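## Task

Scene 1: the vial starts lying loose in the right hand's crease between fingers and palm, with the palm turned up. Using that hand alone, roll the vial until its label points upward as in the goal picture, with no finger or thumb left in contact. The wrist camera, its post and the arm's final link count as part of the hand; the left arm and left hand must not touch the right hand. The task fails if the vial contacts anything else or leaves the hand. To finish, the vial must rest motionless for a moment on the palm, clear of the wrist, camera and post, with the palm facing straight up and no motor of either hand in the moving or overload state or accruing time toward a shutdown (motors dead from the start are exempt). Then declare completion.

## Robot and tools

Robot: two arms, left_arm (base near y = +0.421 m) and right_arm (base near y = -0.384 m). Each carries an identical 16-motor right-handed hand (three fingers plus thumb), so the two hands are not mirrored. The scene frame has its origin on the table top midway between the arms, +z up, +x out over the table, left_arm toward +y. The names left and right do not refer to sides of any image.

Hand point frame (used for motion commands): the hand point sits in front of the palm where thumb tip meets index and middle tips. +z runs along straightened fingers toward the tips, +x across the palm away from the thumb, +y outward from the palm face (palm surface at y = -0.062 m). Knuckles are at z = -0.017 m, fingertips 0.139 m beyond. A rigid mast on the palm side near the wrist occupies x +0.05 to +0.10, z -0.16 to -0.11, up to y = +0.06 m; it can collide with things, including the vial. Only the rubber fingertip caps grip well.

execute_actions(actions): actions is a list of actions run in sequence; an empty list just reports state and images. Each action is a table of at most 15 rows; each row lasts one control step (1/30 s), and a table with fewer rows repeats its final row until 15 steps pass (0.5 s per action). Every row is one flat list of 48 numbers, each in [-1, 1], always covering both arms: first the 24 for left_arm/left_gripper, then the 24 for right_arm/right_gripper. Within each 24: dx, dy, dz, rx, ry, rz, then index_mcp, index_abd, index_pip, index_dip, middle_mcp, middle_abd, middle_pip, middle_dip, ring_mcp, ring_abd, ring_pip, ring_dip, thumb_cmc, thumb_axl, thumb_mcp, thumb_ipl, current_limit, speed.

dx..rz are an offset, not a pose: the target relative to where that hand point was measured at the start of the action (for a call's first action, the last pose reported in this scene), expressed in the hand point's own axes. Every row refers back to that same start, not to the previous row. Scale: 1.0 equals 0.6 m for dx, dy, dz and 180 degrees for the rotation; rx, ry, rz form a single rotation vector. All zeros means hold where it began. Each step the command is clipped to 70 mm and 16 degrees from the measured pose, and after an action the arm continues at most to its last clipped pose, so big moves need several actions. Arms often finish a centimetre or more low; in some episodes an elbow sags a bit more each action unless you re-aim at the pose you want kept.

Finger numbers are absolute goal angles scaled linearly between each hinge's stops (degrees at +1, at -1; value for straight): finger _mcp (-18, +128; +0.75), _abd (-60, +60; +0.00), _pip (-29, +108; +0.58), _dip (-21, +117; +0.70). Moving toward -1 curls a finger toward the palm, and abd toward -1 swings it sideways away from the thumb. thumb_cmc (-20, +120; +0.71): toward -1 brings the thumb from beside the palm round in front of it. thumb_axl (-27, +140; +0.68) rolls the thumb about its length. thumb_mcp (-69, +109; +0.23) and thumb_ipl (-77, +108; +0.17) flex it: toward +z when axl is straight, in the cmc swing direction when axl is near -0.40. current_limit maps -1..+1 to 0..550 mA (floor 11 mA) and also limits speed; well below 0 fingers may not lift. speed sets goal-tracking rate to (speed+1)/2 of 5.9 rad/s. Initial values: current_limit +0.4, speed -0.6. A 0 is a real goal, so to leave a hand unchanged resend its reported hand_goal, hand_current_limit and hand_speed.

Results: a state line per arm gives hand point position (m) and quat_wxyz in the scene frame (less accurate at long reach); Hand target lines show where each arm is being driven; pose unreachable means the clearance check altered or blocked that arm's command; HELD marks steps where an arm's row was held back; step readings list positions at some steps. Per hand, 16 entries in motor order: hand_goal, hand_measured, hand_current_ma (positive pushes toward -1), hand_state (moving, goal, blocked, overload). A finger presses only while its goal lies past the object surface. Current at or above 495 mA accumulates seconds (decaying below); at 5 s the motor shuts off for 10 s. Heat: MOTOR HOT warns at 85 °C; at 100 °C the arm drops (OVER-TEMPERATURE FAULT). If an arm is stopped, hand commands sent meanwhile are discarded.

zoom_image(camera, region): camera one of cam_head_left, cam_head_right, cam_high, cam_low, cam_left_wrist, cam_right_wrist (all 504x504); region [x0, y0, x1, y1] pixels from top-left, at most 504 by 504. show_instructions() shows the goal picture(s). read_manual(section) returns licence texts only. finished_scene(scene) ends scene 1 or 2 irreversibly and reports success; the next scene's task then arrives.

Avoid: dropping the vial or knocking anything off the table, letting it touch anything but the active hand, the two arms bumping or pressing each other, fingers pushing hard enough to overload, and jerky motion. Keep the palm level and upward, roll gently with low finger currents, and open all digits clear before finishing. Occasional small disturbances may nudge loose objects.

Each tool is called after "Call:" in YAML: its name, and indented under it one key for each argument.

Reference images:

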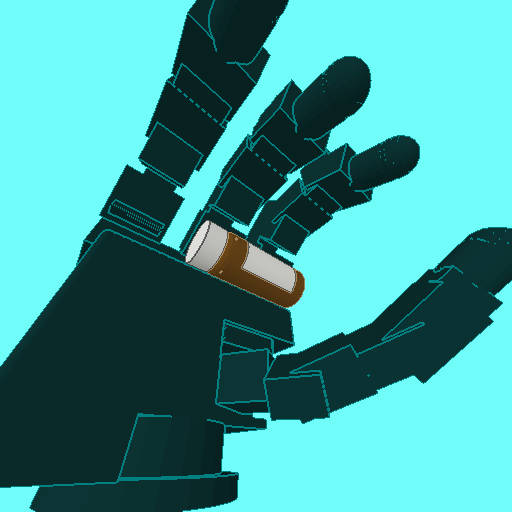

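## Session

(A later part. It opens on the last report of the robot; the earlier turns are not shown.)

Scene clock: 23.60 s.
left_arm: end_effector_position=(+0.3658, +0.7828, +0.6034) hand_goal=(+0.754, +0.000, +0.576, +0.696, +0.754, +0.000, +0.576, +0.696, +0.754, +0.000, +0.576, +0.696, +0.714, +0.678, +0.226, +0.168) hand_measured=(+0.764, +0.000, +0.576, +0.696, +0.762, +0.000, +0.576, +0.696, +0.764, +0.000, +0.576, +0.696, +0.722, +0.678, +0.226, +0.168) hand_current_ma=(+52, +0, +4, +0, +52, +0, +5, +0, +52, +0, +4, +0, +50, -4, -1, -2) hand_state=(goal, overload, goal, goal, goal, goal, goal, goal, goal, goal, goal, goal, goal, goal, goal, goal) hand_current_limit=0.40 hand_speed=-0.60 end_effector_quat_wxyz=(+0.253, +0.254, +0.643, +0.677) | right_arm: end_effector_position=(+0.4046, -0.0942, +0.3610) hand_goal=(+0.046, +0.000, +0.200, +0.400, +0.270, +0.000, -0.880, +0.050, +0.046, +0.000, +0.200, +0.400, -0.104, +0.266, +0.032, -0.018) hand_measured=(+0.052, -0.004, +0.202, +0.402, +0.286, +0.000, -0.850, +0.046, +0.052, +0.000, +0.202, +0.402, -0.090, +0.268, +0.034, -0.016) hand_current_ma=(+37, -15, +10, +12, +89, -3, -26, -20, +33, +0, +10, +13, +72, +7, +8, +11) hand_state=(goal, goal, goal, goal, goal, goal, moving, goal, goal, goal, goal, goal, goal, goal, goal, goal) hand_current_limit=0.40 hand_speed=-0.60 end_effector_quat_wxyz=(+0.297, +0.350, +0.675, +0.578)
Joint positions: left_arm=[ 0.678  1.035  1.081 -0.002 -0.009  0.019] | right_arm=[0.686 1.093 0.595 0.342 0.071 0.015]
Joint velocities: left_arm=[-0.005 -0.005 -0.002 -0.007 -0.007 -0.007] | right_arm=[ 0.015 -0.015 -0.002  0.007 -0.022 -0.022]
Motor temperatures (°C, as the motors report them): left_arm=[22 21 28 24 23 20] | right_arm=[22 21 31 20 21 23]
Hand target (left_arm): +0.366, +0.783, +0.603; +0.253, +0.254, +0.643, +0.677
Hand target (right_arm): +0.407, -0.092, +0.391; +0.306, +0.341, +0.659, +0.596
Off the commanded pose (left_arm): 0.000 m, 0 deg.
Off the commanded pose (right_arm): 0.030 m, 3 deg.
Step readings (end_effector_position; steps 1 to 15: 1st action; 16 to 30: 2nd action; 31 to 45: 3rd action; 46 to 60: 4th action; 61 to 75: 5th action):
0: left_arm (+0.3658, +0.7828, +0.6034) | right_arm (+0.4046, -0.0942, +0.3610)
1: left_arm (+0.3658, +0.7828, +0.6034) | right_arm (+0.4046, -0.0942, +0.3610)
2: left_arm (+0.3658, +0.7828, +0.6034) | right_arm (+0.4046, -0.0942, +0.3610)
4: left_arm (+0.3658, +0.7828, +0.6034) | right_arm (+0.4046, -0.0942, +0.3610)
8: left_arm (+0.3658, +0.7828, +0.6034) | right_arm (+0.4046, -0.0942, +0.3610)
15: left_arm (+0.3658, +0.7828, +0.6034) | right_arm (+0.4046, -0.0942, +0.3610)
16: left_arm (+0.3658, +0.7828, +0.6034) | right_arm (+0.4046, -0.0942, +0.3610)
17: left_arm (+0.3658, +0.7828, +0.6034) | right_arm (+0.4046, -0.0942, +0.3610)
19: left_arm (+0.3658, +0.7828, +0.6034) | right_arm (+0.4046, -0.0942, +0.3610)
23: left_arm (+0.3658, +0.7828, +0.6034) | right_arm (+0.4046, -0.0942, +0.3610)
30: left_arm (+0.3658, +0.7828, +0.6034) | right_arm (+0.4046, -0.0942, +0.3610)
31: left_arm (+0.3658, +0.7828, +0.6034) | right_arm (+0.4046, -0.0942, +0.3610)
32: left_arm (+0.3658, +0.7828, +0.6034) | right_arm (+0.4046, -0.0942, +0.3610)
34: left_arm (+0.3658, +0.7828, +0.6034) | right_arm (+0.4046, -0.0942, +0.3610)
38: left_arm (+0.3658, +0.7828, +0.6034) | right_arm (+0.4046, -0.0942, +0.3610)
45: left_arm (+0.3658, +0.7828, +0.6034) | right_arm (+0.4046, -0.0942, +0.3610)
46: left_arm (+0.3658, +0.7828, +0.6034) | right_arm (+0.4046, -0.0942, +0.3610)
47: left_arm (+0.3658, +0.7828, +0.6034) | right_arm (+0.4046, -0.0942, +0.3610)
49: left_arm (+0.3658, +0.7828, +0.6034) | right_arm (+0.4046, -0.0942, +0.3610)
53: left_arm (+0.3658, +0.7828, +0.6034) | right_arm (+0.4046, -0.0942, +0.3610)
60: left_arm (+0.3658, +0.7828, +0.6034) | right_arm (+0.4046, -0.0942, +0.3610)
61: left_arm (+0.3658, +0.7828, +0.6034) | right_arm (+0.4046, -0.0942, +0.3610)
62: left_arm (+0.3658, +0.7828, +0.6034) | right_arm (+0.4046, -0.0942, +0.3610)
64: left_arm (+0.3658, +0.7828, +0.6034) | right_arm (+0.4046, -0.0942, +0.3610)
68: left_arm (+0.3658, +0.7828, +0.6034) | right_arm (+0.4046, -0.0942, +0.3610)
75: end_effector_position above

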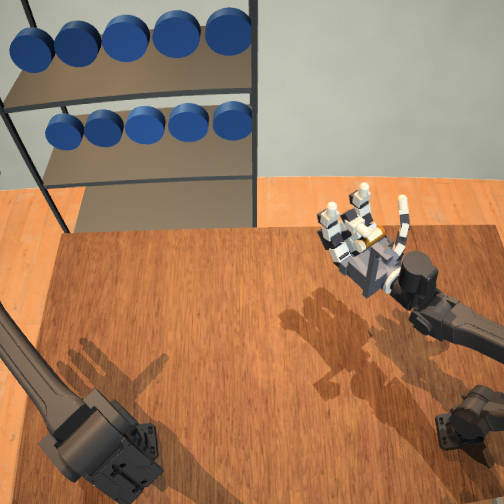

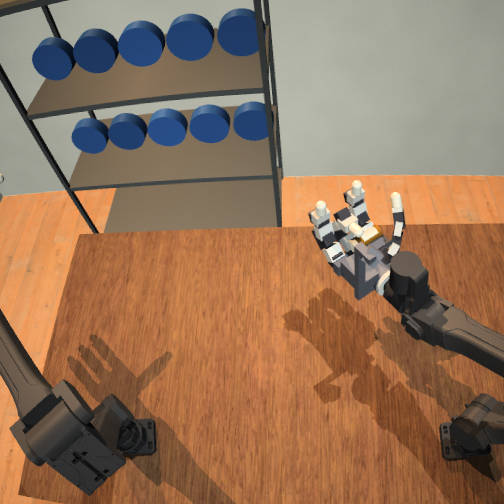

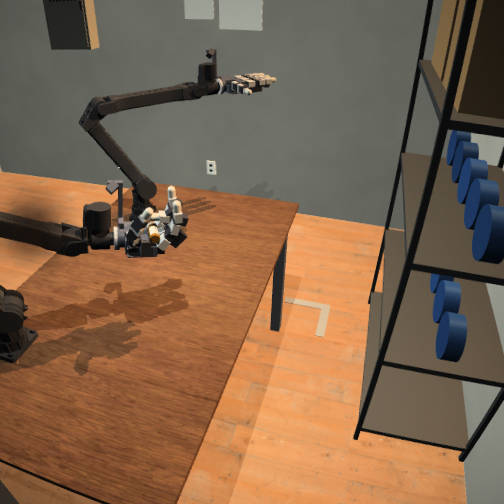

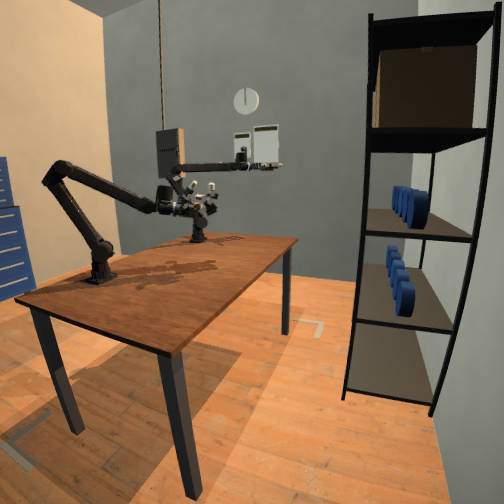

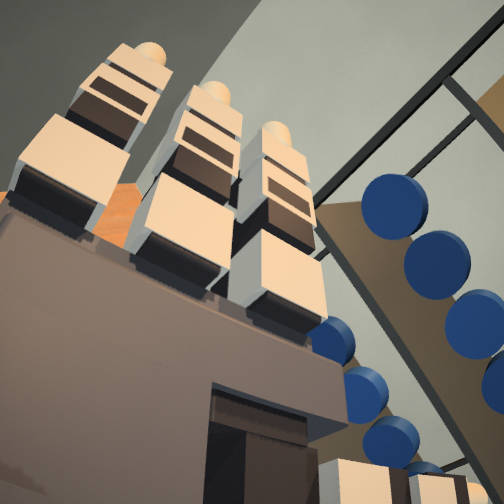

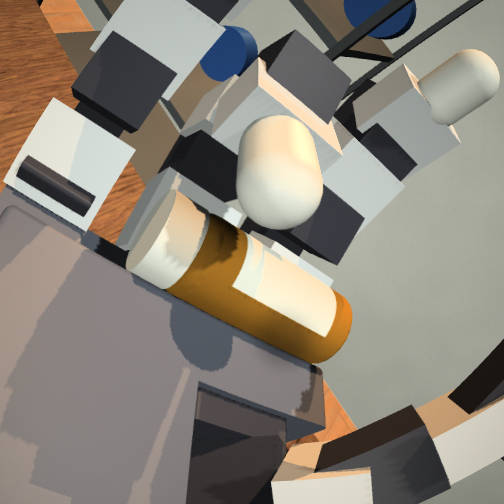

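Call:
execute_actions:
  actions:
    - [[0,0,0,0,0,0,0.754,0,0.576,0.696,0.754,0,0.576,0.696,0.754,0,0.576,0.696,0.714,0.678,0.226,0.168,0.4,-0.6,0,0.05,0,-0.032,0,0,0.046,0,0.2,0.4,0.15,0,0,0.3,0.046,0,0.2,0.4,-0.104,0.266,0.032,-0.018,0.4,-0.7]]
    - [[0,0,0,0,0,0,0.754,0,0.576,0.696,0.754,0,0.576,0.696,0.754,0,0.576,0.696,0.714,0.678,0.226,0.168,0.4,-0.6,0,0.05,0,-0.032,0,0,0.046,0,0.2,0.4,0.046,0,0,0.3,0.046,0,0.2,0.4,-0.104,0.266,0.032,-0.018,0.4,-0.7]]
    - [[0,0,0,0,0,0,0.754,0,0.576,0.696,0.754,0,0.576,0.696,0.754,0,0.576,0.696,0.714,0.678,0.226,0.168,0.4,-0.6,0,0.05,0,-0.03,0,0,0.046,0,0.2,0.4,0.046,0,0,0.3,0.046,0,0.2,0.4,-0.104,0.266,0.032,-0.018,0.4,-0.7]]

Scene clock: 25.33 s.
left_arm: end_effector_position=(+0.3658, +0.7828, +0.6034) hand_goal=(+0.754, +0.000, +0.576, +0.696, +0.754, +0.000, +0.576, +0.696, +0.754, +0.000, +0.576, +0.696, +0.714, +0.678, +0.226, +0.168) hand_measured=(+0.764, +0.000, +0.576, +0.696, +0.762, +0.000, +0.576, +0.696, +0.764, +0.000, +0.576, +0.696, +0.722, +0.678, +0.226, +0.168) hand_current_ma=(+52, +0, +4, +0, +52, +0, +5, +0, +52, +0, +4, +0, +50, -4, -1, -2) hand_state=(goal, overload, goal, goal, goal, goal, goal, goal, goal, goal, goal, goal, goal, goal, goal, goal) hand_current_limit=0.40 hand_speed=-0.60 end_effector_quat_wxyz=(+0.253, +0.254, +0.643, +0.677) | right_arm: end_effector_position=(+0.3991, -0.0987, +0.3962) hand_goal=(+0.046, +0.000, +0.200, +0.400, +0.046, +0.000, +0.000, +0.300, +0.046, +0.000, +0.200, +0.400, -0.104, +0.266, +0.032, -0.018) hand_measured=(+0.054, -0.004, +0.202, +0.402, +0.060, +0.000, -0.002, +0.296, +0.054, +0.000, +0.202, +0.402, -0.090, +0.268, +0.032, -0.016) hand_current_ma=(+43, -15, +10, +12, +72, -3, -14, -17, +42, +0, +10, +13, +71, +7, +6, +10) hand_state=(goal, goal, goal, goal, goal, goal, goal, goal, goal, goal, goal, goal, goal, goal, goal, goal) hand_current_limit=0.40 hand_speed=-0.70 end_effector_quat_wxyz=(+0.319, +0.329, +0.627, +0.630)
Joint positions: left_arm=[ 0.678  1.035  1.081 -0.002 -0.009  0.019] | right_arm=[0.686 1.108 0.595 0.51  0.071 0.015]
Joint velocities: left_arm=[-0.015 -0.005  0.007 -0.007 -0.066 -0.037] | right_arm=[-0.015  0.005 -0.007 -0.012 -0.007 -0.007]
Motor temperatures (°C, as the motors report them): left_arm=[22 21 29 24 23 20] | right_arm=[22 21 32 20 21 23]
Hand target (left_arm): +0.366, +0.783, +0.603; +0.253, +0.254, +0.643, +0.677
Hand target (right_arm): +0.402, -0.097, +0.415; +0.328, +0.319, +0.612, +0.645
Off the commanded pose (left_arm): 0.000 m, 0 deg.
Off the commanded pose (right_arm): 0.020 m, 3 deg.
Step readings (end_effector_position; steps 1 to 15: 1st action; 16 to 30: 2nd action; 31 to 45: 3rd action):
0: left_arm (+0.3658, +0.7828, +0.6034) | right_arm (+0.4046, -0.0942, +0.3610)
1: left_arm (+0.3658, +0.7828, +0.6034) | right_arm (+0.4045, -0.0943, +0.3626)
2: left_arm (+0.3658, +0.7828, +0.6034) | right_arm (+0.4044, -0.0944, +0.3651)
4: left_arm (+0.3658, +0.7828, +0.6034) | right_arm (+0.4038, -0.0948, +0.3705)
8: left_arm (+0.3658, +0.7828, +0.6034) | right_arm (+0.4033, -0.0953, +0.3738)
15: left_arm (+0.3658, +0.7828, +0.6034) | right_arm (+0.4035, -0.0951, +0.3731)
16: left_arm (+0.3658, +0.7828, +0.6034) | right_arm (+0.4033, -0.0953, +0.3749)
17: left_arm (+0.3658, +0.7828, +0.6034) | right_arm (+0.4031, -0.0954, +0.3772)
19: left_arm (+0.3658, +0.7828, +0.6034) | right_arm (+0.4022, -0.0962, +0.3826)
23: left_arm (+0.3658, +0.7828, +0.6034) | right_arm (+0.4014, -0.0968, +0.3859)
30: left_arm (+0.3658, +0.7828, +0.6034) | right_arm (+0.4015, -0.0968, +0.3858)
31: left_arm (+0.3658, +0.7828, +0.6034) | right_arm (+0.4012, -0.0971, +0.3872)
32: left_arm (+0.3658, +0.7828, +0.6034) | right_arm (+0.4008, -0.0973, +0.3892)
34: left_arm (+0.3658, +0.7828, +0.6034) | right_arm (+0.3997, -0.0982, +0.3938)
38: left_arm (+0.3658, +0.7828, +0.6034) | right_arm (+0.3991, -0.0987, +0.3962)
45: end_effector_position above

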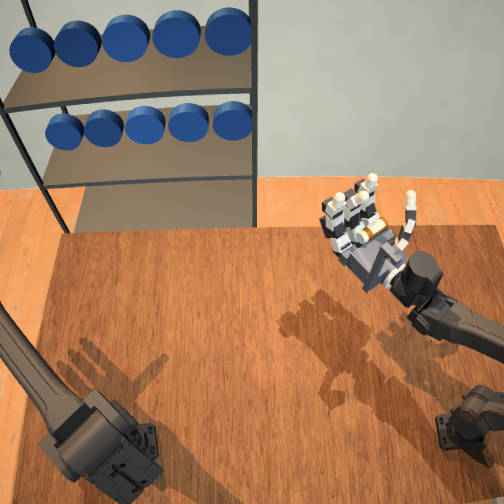

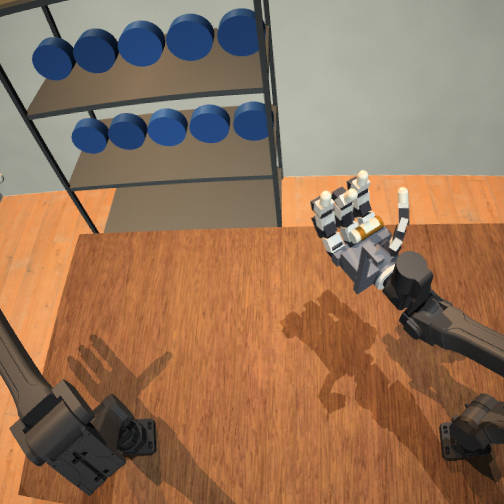

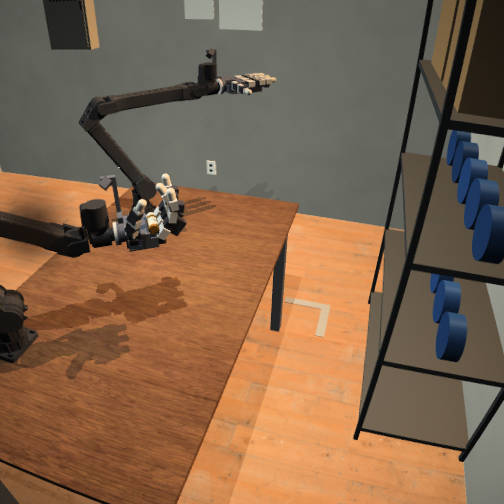

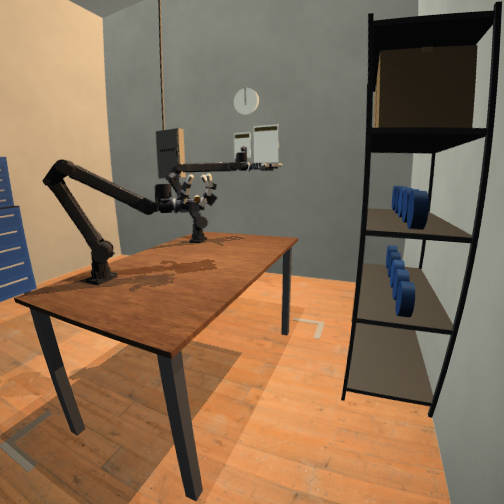

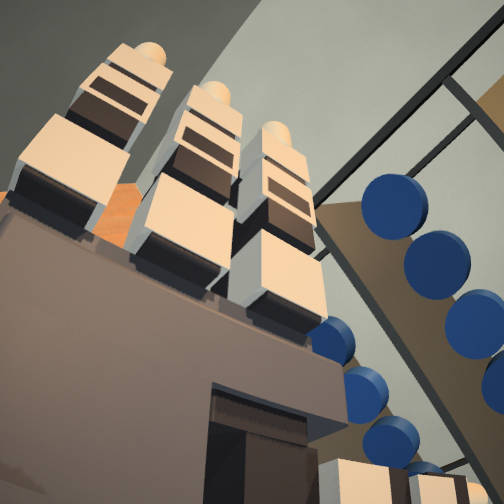

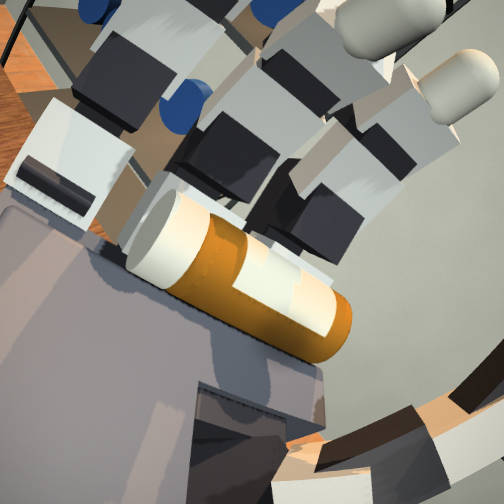

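Call:
execute_actions:
  actions:
    - [[0,0,0,0,0,0,0.754,0,0.576,0.696,0.754,0,0.576,0.696,0.754,0,0.576,0.696,0.714,0.678,0.226,0.168,0.4,-0.6,0,0.032,0.005,-0.017,0,0,-0.4,0,0.2,0.4,-0.4,0,0.2,0.4,-0.4,0,0.2,0.4,-0.104,0.266,0.032,-0.018,0.4,-0.86]]
    - [[0,0,0,0,0,0,0.754,0,0.576,0.696,0.754,0,0.576,0.696,0.754,0,0.576,0.696,0.714,0.678,0.226,0.168,0.4,-0.6,0,0.032,0.005,-0.017,0,0,-0.4,0,0.2,0.4,-0.4,0,0.2,0.4,-0.4,0,0.2,0.4,-0.104,0.266,0.032,-0.018,0.4,-0.86]]
    - [[0,0,0,0,0,0,0.754,0,0.576,0.696,0.754,0,0.576,0.696,0.754,0,0.576,0.696,0.714,0.678,0.226,0.168,0.4,-0.6,0,0.032,0.005,-0.017,0,0,-0.4,0,0.2,0.4,-0.4,0,0.2,0.4,-0.4,0,0.2,0.4,-0.104,0.266,0.032,-0.018,0.4,-0.86]]
    - [[0,0,0,0,0,0,0.754,0,0.576,0.696,0.754,0,0.576,0.696,0.754,0,0.576,0.696,0.714,0.678,0.226,0.168,0.4,-0.6,0,0.032,0.005,-0.017,0,0,0.15,0,0.2,0.4,0.15,0,0.2,0.4,0.15,0,0.2,0.4,-0.104,0.266,0.032,-0.018,0.4,-0.7]]
    - [[0,0,0,0,0,0,0.754,0,0.576,0.696,0.754,0,0.576,0.696,0.754,0,0.576,0.696,0.714,0.678,0.226,0.168,0.4,-0.6,0,0.032,0.005,-0.017,0,0,0.15,0,0.2,0.4,0.15,0,0.2,0.4,0.15,0,0.2,0.4,-0.104,0.266,0.032,-0.018,0.4,-0.7]]
    - [[0,0,0,0,0,0,0.754,0,0.576,0.696,0.754,0,0.576,0.696,0.754,0,0.576,0.696,0.714,0.678,0.226,0.168,0.4,-0.6,0,0.032,0.005,-0.017,0,0,0.15,0,0.2,0.4,0.15,0,0.2,0.4,0.15,0,0.2,0.4,-0.104,0.266,0.032,-0.018,0.4,-0.7]]

Scene clock: 28.80 s.
left_arm: end_effector_position=(+0.3658, +0.7828, +0.6034) hand_goal=(+0.754, +0.000, +0.576, +0.696, +0.754, +0.000, +0.576, +0.696, +0.754, +0.000, +0.576, +0.696, +0.714, +0.678, +0.226, +0.168) hand_measured=(+0.764, +0.000, +0.576, +0.696, +0.762, +0.000, +0.576, +0.696, +0.764, +0.000, +0.576, +0.696, +0.722, +0.678, +0.226, +0.168) hand_current_ma=(+52, +0, +4, +0, +52, +0, +5, +0, +52, +0, +4, +0, +50, -4, -1, -2) hand_state=(goal, overload, goal, goal, goal, goal, goal, goal, goal, goal, goal, goal, goal, goal, goal, goal) hand_current_limit=0.40 hand_speed=-0.60 end_effector_quat_wxyz=(+0.253, +0.254, +0.643, +0.677) | right_arm: end_effector_position=(+0.3971, -0.1004, +0.4034) hand_goal=(+0.150, +0.000, +0.200, +0.400, +0.150, +0.000, +0.200, +0.400, +0.150, +0.000, +0.200, +0.400, -0.104, +0.266, +0.032, -0.018) hand_measured=(+0.156, -0.004, +0.202, +0.402, +0.156, +0.000, +0.198, +0.398, +0.156, +0.000, +0.202, +0.402, -0.090, +0.268, +0.032, -0.016) hand_current_ma=(+31, -15, +7, +12, +32, -3, -7, -14, +31, +0, +7, +13, +71, +7, +6, +10) hand_state=(goal, goal, goal, goal, goal, goal, goal, goal, goal, goal, goal, goal, goal, goal, goal, goal) hand_current_limit=0.40 hand_speed=-0.70 end_effector_quat_wxyz=(+0.323, +0.325, +0.617, +0.640)
Joint positions: left_arm=[ 0.678  1.035  1.081 -0.002 -0.009  0.019] | right_arm=[0.686 1.108 0.595 0.54  0.071 0.015]
Joint velocities: left_arm=[-0.005 -0.015 -0.002  0.002 -0.051  0.007] | right_arm=[ 0.005 -0.015 -0.022  0.002 -0.007 -0.051]
Motor temperatures (°C, as the motors report them): left_arm=[22 21 29 24 23 20] | right_arm=[22 21 32 20 21 23]
Hand target (left_arm): +0.366, +0.783, +0.603; +0.253, +0.254, +0.643, +0.677
Hand target (right_arm): +0.399, -0.099, +0.422; +0.331, +0.316, +0.602, +0.655
Off the commanded pose (left_arm): 0.000 m, 0 deg.
Off the commanded pose (right_arm): 0.018 m, 3 deg.
Step readings (end_effector_position; steps 1 to 15: 1st action; 16 to 30: 2nd action; 31 to 45: 3rd action; 46 to 60: 4th action; 61 to 75: 5th action; 76 to 90: 6th action):
0: left_arm (+0.3658, +0.7828, +0.6034) | right_arm (+0.3991, -0.0987, +0.3962)
1: left_arm (+0.3658, +0.7828, +0.6034) | right_arm (+0.3991, -0.0988, +0.3963)
2: left_arm (+0.3658, +0.7828, +0.6034) | right_arm (+0.3990, -0.0988, +0.3965)
4: left_arm (+0.3658, +0.7828, +0.6034) | right_arm (+0.3989, -0.0989, +0.3970)
8: left_arm (+0.3658, +0.7828, +0.6034) | right_arm (+0.3988, -0.0990, +0.3974)
15: left_arm (+0.3658, +0.7828, +0.6034) | right_arm (+0.3988, -0.0990, +0.3974)
16: left_arm (+0.3658, +0.7828, +0.6034) | right_arm (+0.3987, -0.0990, +0.3976)
17: left_arm (+0.3658, +0.7828, +0.6034) | right_arm (+0.3987, -0.0991, +0.3978)
19: left_arm (+0.3658, +0.7828, +0.6034) | right_arm (+0.3985, -0.0992, +0.3984)
23: left_arm (+0.3658, +0.7828, +0.6034) | right_arm (+0.3984, -0.0993, +0.3987)
30: left_arm (+0.3658, +0.7828, +0.6034) | right_arm (+0.3984, -0.0993, +0.3987)
31: left_arm (+0.3658, +0.7828, +0.6034) | right_arm (+0.3984, -0.0993, +0.3989)
32: left_arm (+0.3658, +0.7828, +0.6034) | right_arm (+0.3983, -0.0994, +0.3991)
34: left_arm (+0.3658, +0.7828, +0.6034) | right_arm (+0.3982, -0.0995, +0.3997)
38: left_arm (+0.3658, +0.7828, +0.6034) | right_arm (+0.3981, -0.0996, +0.4000)
45: left_arm (+0.3658, +0.7828, +0.6034) | right_arm (+0.3981, -0.0996, +0.4001)
46: left_arm (+0.3658, +0.7828, +0.6034) | right_arm (+0.3980, -0.0997, +0.4003)
47: left_arm (+0.3658, +0.7828, +0.6034) | right_arm (+0.3979, -0.0997, +0.4005)
49: left_arm (+0.3658, +0.7828, +0.6034) | right_arm (+0.3978, -0.0999, +0.4012)
53: left_arm (+0.3658, +0.7828, +0.6034) | right_arm (+0.3977, -0.0999, +0.4014)
60: left_arm (+0.3658, +0.7828, +0.6034) | right_arm (+0.3977, -0.0999, +0.4014)
61: left_arm (+0.3658, +0.7828, +0.6034) | right_arm (+0.3977, -0.0999, +0.4015)
62: left_arm (+0.3658, +0.7828, +0.6034) | right_arm (+0.3976, -0.1000, +0.4018)
64: left_arm (+0.3658, +0.7828, +0.6034) | right_arm (+0.3975, -0.1001, +0.4022)
68: left_arm (+0.3658, +0.7828, +0.6034) | right_arm (+0.3974, -0.1001, +0.4024)
75: left_arm (+0.3658, +0.7828, +0.6034) | right_arm (+0.3974, -0.1001, +0.4024)
76: left_arm (+0.3658, +0.7828, +0.6034) | right_arm (+0.3974, -0.1002, +0.4025)
77: left_arm (+0.3658, +0.7828, +0.6034) | right_arm (+0.3973, -0.1002, +0.4028)
79: left_arm (+0.3658, +0.7828, +0.6034) | right_arm (+0.3972, -0.1003, +0.4032)
83: left_arm (+0.3658, +0.7828, +0.6034) | right_arm (+0.3971, -0.1004, +0.4034)
90: end_effector_position above

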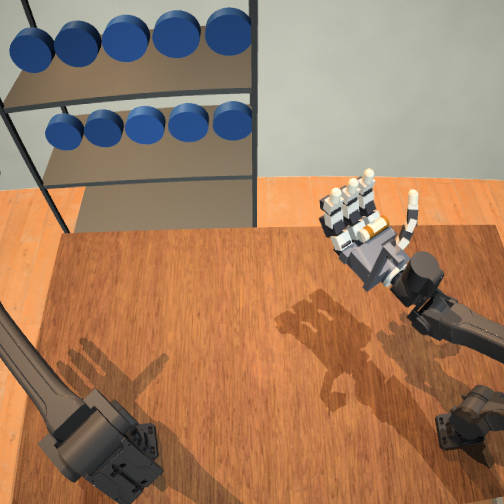

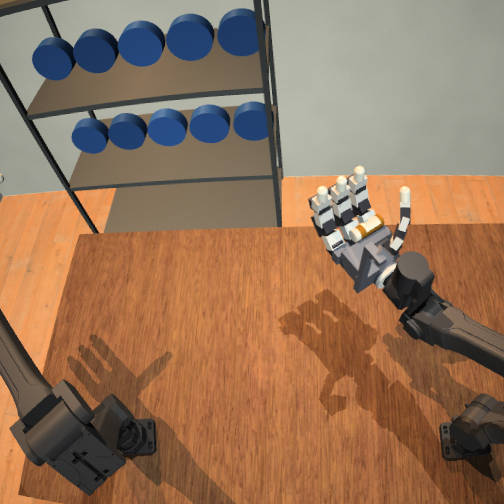

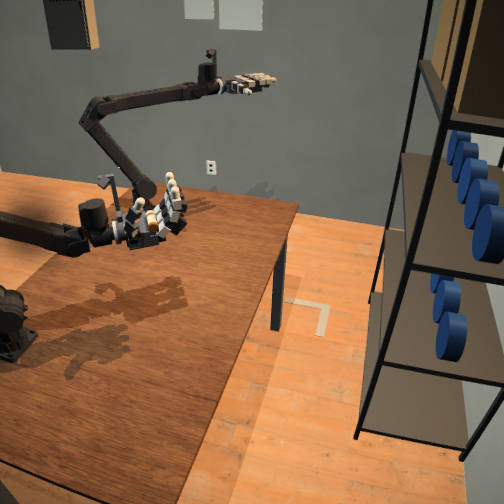

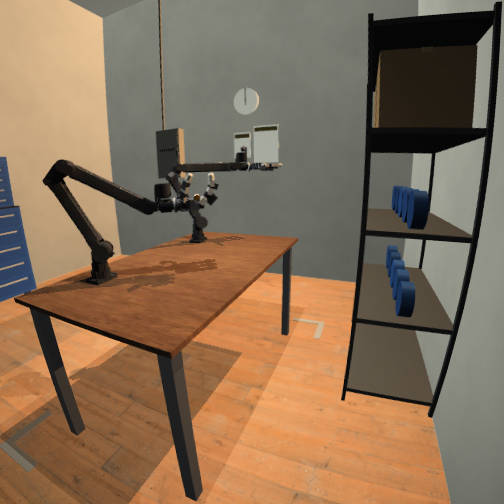

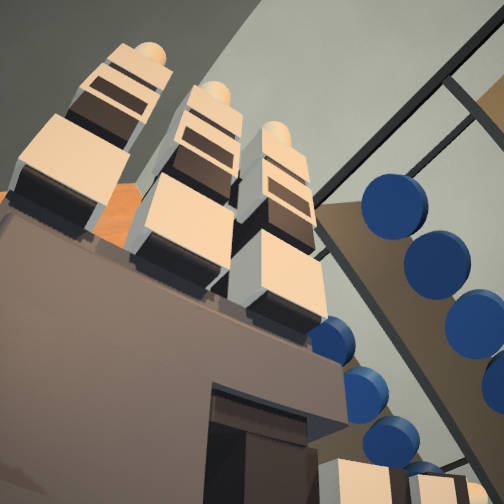

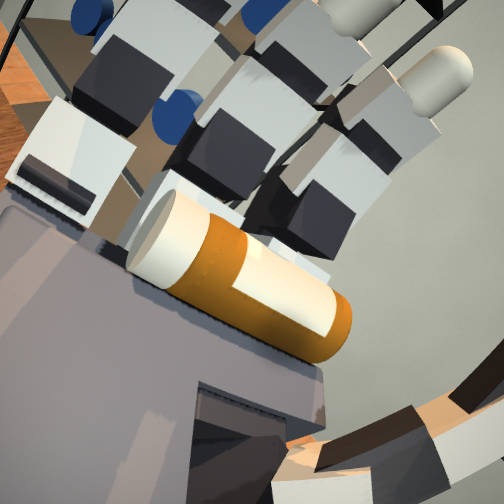

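Call:
execute_actions:
  actions:
    - [[0,0,0,0,0,0,0.754,0,0.576,0.696,0.754,0,0.576,0.696,0.754,0,0.576,0.696,0.714,0.678,0.226,0.168,0.4,-0.6,0,0.031,0.005,-0.0155,0,0,0.32,0,0.2,0.4,0.32,0,0.2,0.4,0.32,0,0.2,0.4,-0.104,0.266,0.032,-0.018,0.4,-0.8]]
    - [[0,0,0,0,0,0,0.754,0,0.576,0.696,0.754,0,0.576,0.696,0.754,0,0.576,0.696,0.714,0.678,0.226,0.168,0.4,-0.6,0,0.031,0.005,-0.0155,0,0,0.32,0,0.2,0.4,0.32,0,0.2,0.4,0.32,0,0.2,0.4,-0.104,0.266,0.032,-0.018,0.4,-0.8]]

Scene clock: 30.03 s.
left_arm: end_effector_position=(+0.3658, +0.7828, +0.6034) hand_goal=(+0.754, +0.000, +0.576, +0.696, +0.754, +0.000, +0.576, +0.696, +0.754, +0.000, +0.576, +0.696, +0.714, +0.678, +0.226, +0.168) hand_measured=(+0.764, +0.000, +0.576, +0.696, +0.762, +0.000, +0.576, +0.696, +0.764, +0.000, +0.576, +0.696, +0.722, +0.678, +0.226, +0.168) hand_current_ma=(+52, +0, +4, +0, +52, +0, +5, +0, +52, +0, +4, +0, +50, -4, -1, -2) hand_state=(goal, overload, goal, goal, goal, goal, goal, goal, goal, goal, goal, goal, goal, goal, goal, goal) hand_current_limit=0.40 hand_speed=-0.60 end_effector_quat_wxyz=(+0.253, +0.254, +0.643, +0.677) | right_arm: end_effector_position=(+0.3971, -0.1004, +0.4034) hand_goal=(+0.320, +0.000, +0.200, +0.400, +0.320, +0.000, +0.200, +0.400, +0.320, +0.000, +0.200, +0.400, -0.104, +0.266, +0.032, -0.018) hand_measured=(+0.326, -0.004, +0.202, +0.402, +0.328, +0.000, +0.200, +0.398, +0.326, +0.000, +0.202, +0.402, -0.090, +0.268, +0.032, -0.016) hand_current_ma=(+40, -15, +7, +12, +41, -3, -4, -14, +40, +0, +7, +13, +71, +7, +6, +10) hand_state=(goal, goal, goal, goal, goal, goal, goal, goal, goal, goal, goal, goal, goal, goal, goal, goal) hand_current_limit=0.40 hand_speed=-0.80 end_effector_quat_wxyz=(+0.323, +0.325, +0.617, +0.640)
Joint positions: left_arm=[ 0.678  1.035  1.081 -0.002 -0.009  0.019] | right_arm=[0.686 1.108 0.595 0.54  0.071 0.015]
Joint velocities: left_arm=[-0.005 -0.005 -0.002 -0.012 -0.007  0.022] | right_arm=[-0.015 -0.015 -0.017  0.002 -0.037 -0.022]
Motor temperatures (°C, as the motors report them): left_arm=[22 21 29 24 23 20] | right_arm=[22 21 32 20 21 23]
Hand target (left_arm): +0.366, +0.783, +0.603; +0.253, +0.254, +0.643, +0.677
Hand target (right_arm): +0.399, -0.100, +0.422; +0.330, +0.316, +0.602, +0.655
Off the commanded pose (left_arm): 0.000 m, 0 deg.
Off the commanded pose (right_arm): 0.019 m, 3 deg.
Step readings (end_effector_position; steps 1 to 15: 1st action; 16 to 30: 2nd action):
0: left_arm (+0.3658, +0.7828, +0.6034) | right_arm (+0.3971, -0.1004, +0.4034)
1: left_arm (+0.3658, +0.7828, +0.6034) | right_arm (+0.3971, -0.1004, +0.4034)
2: left_arm (+0.3658, +0.7828, +0.6034) | right_arm (+0.3971, -0.1004, +0.4034)
4: left_arm (+0.3658, +0.7828, +0.6034) | right_arm (+0.3971, -0.1004, +0.4034)
8: left_arm (+0.3658, +0.7828, +0.6034) | right_arm (+0.3971, -0.1004, +0.4034)
15: left_arm (+0.3658, +0.7828, +0.6034) | right_arm (+0.3971, -0.1004, +0.4034)
16: left_arm (+0.3658, +0.7828, +0.6034) | right_arm (+0.3971, -0.1004, +0.4034)
17: left_arm (+0.3658, +0.7828, +0.6034) | right_arm (+0.3971, -0.1004, +0.4034)
19: left_arm (+0.3658, +0.7828, +0.6034) | right_arm (+0.3971, -0.1004, +0.4034)
23: left_arm (+0.3658, +0.7828, +0.6034) | right_arm (+0.3971, -0.1004, +0.4034)
30: end_effector_position above

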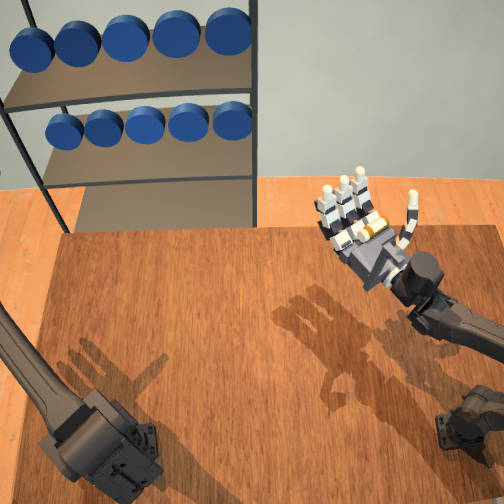

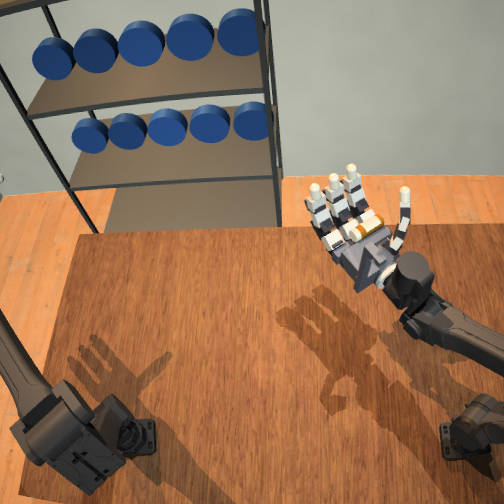

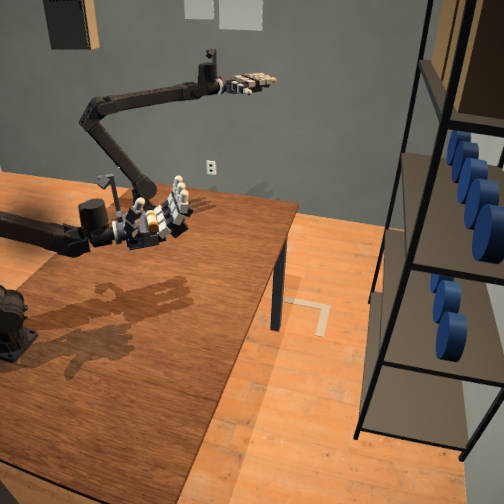

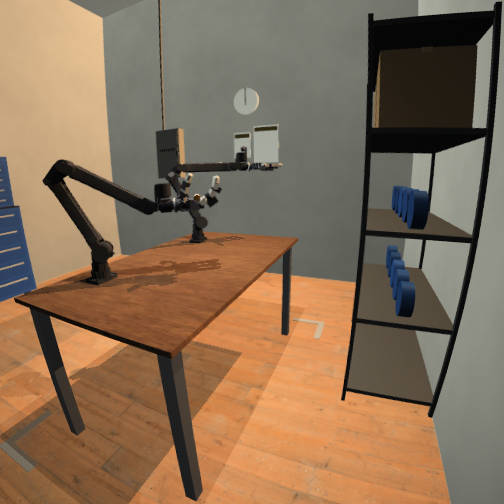

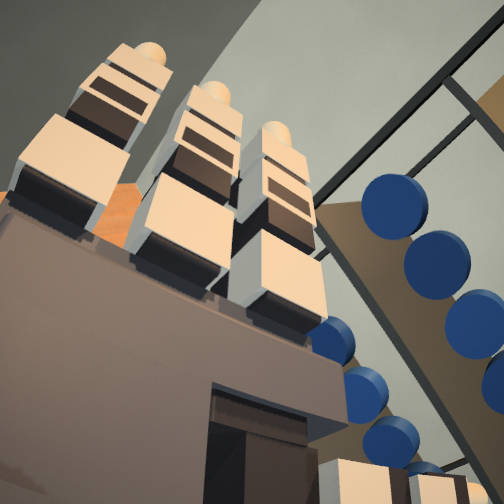

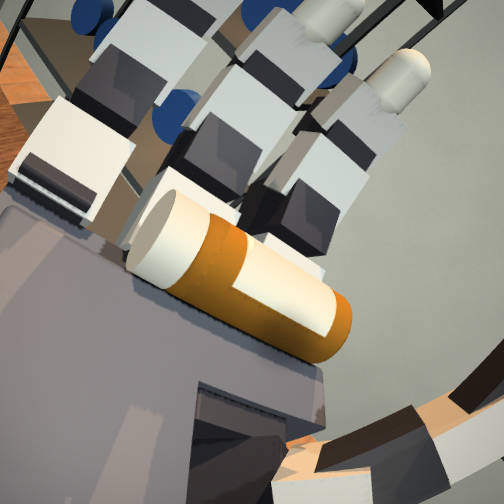

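It stayed put, so it is free.

Call:
finished_scene:
  scene: 1

The scene is finished: the task was done.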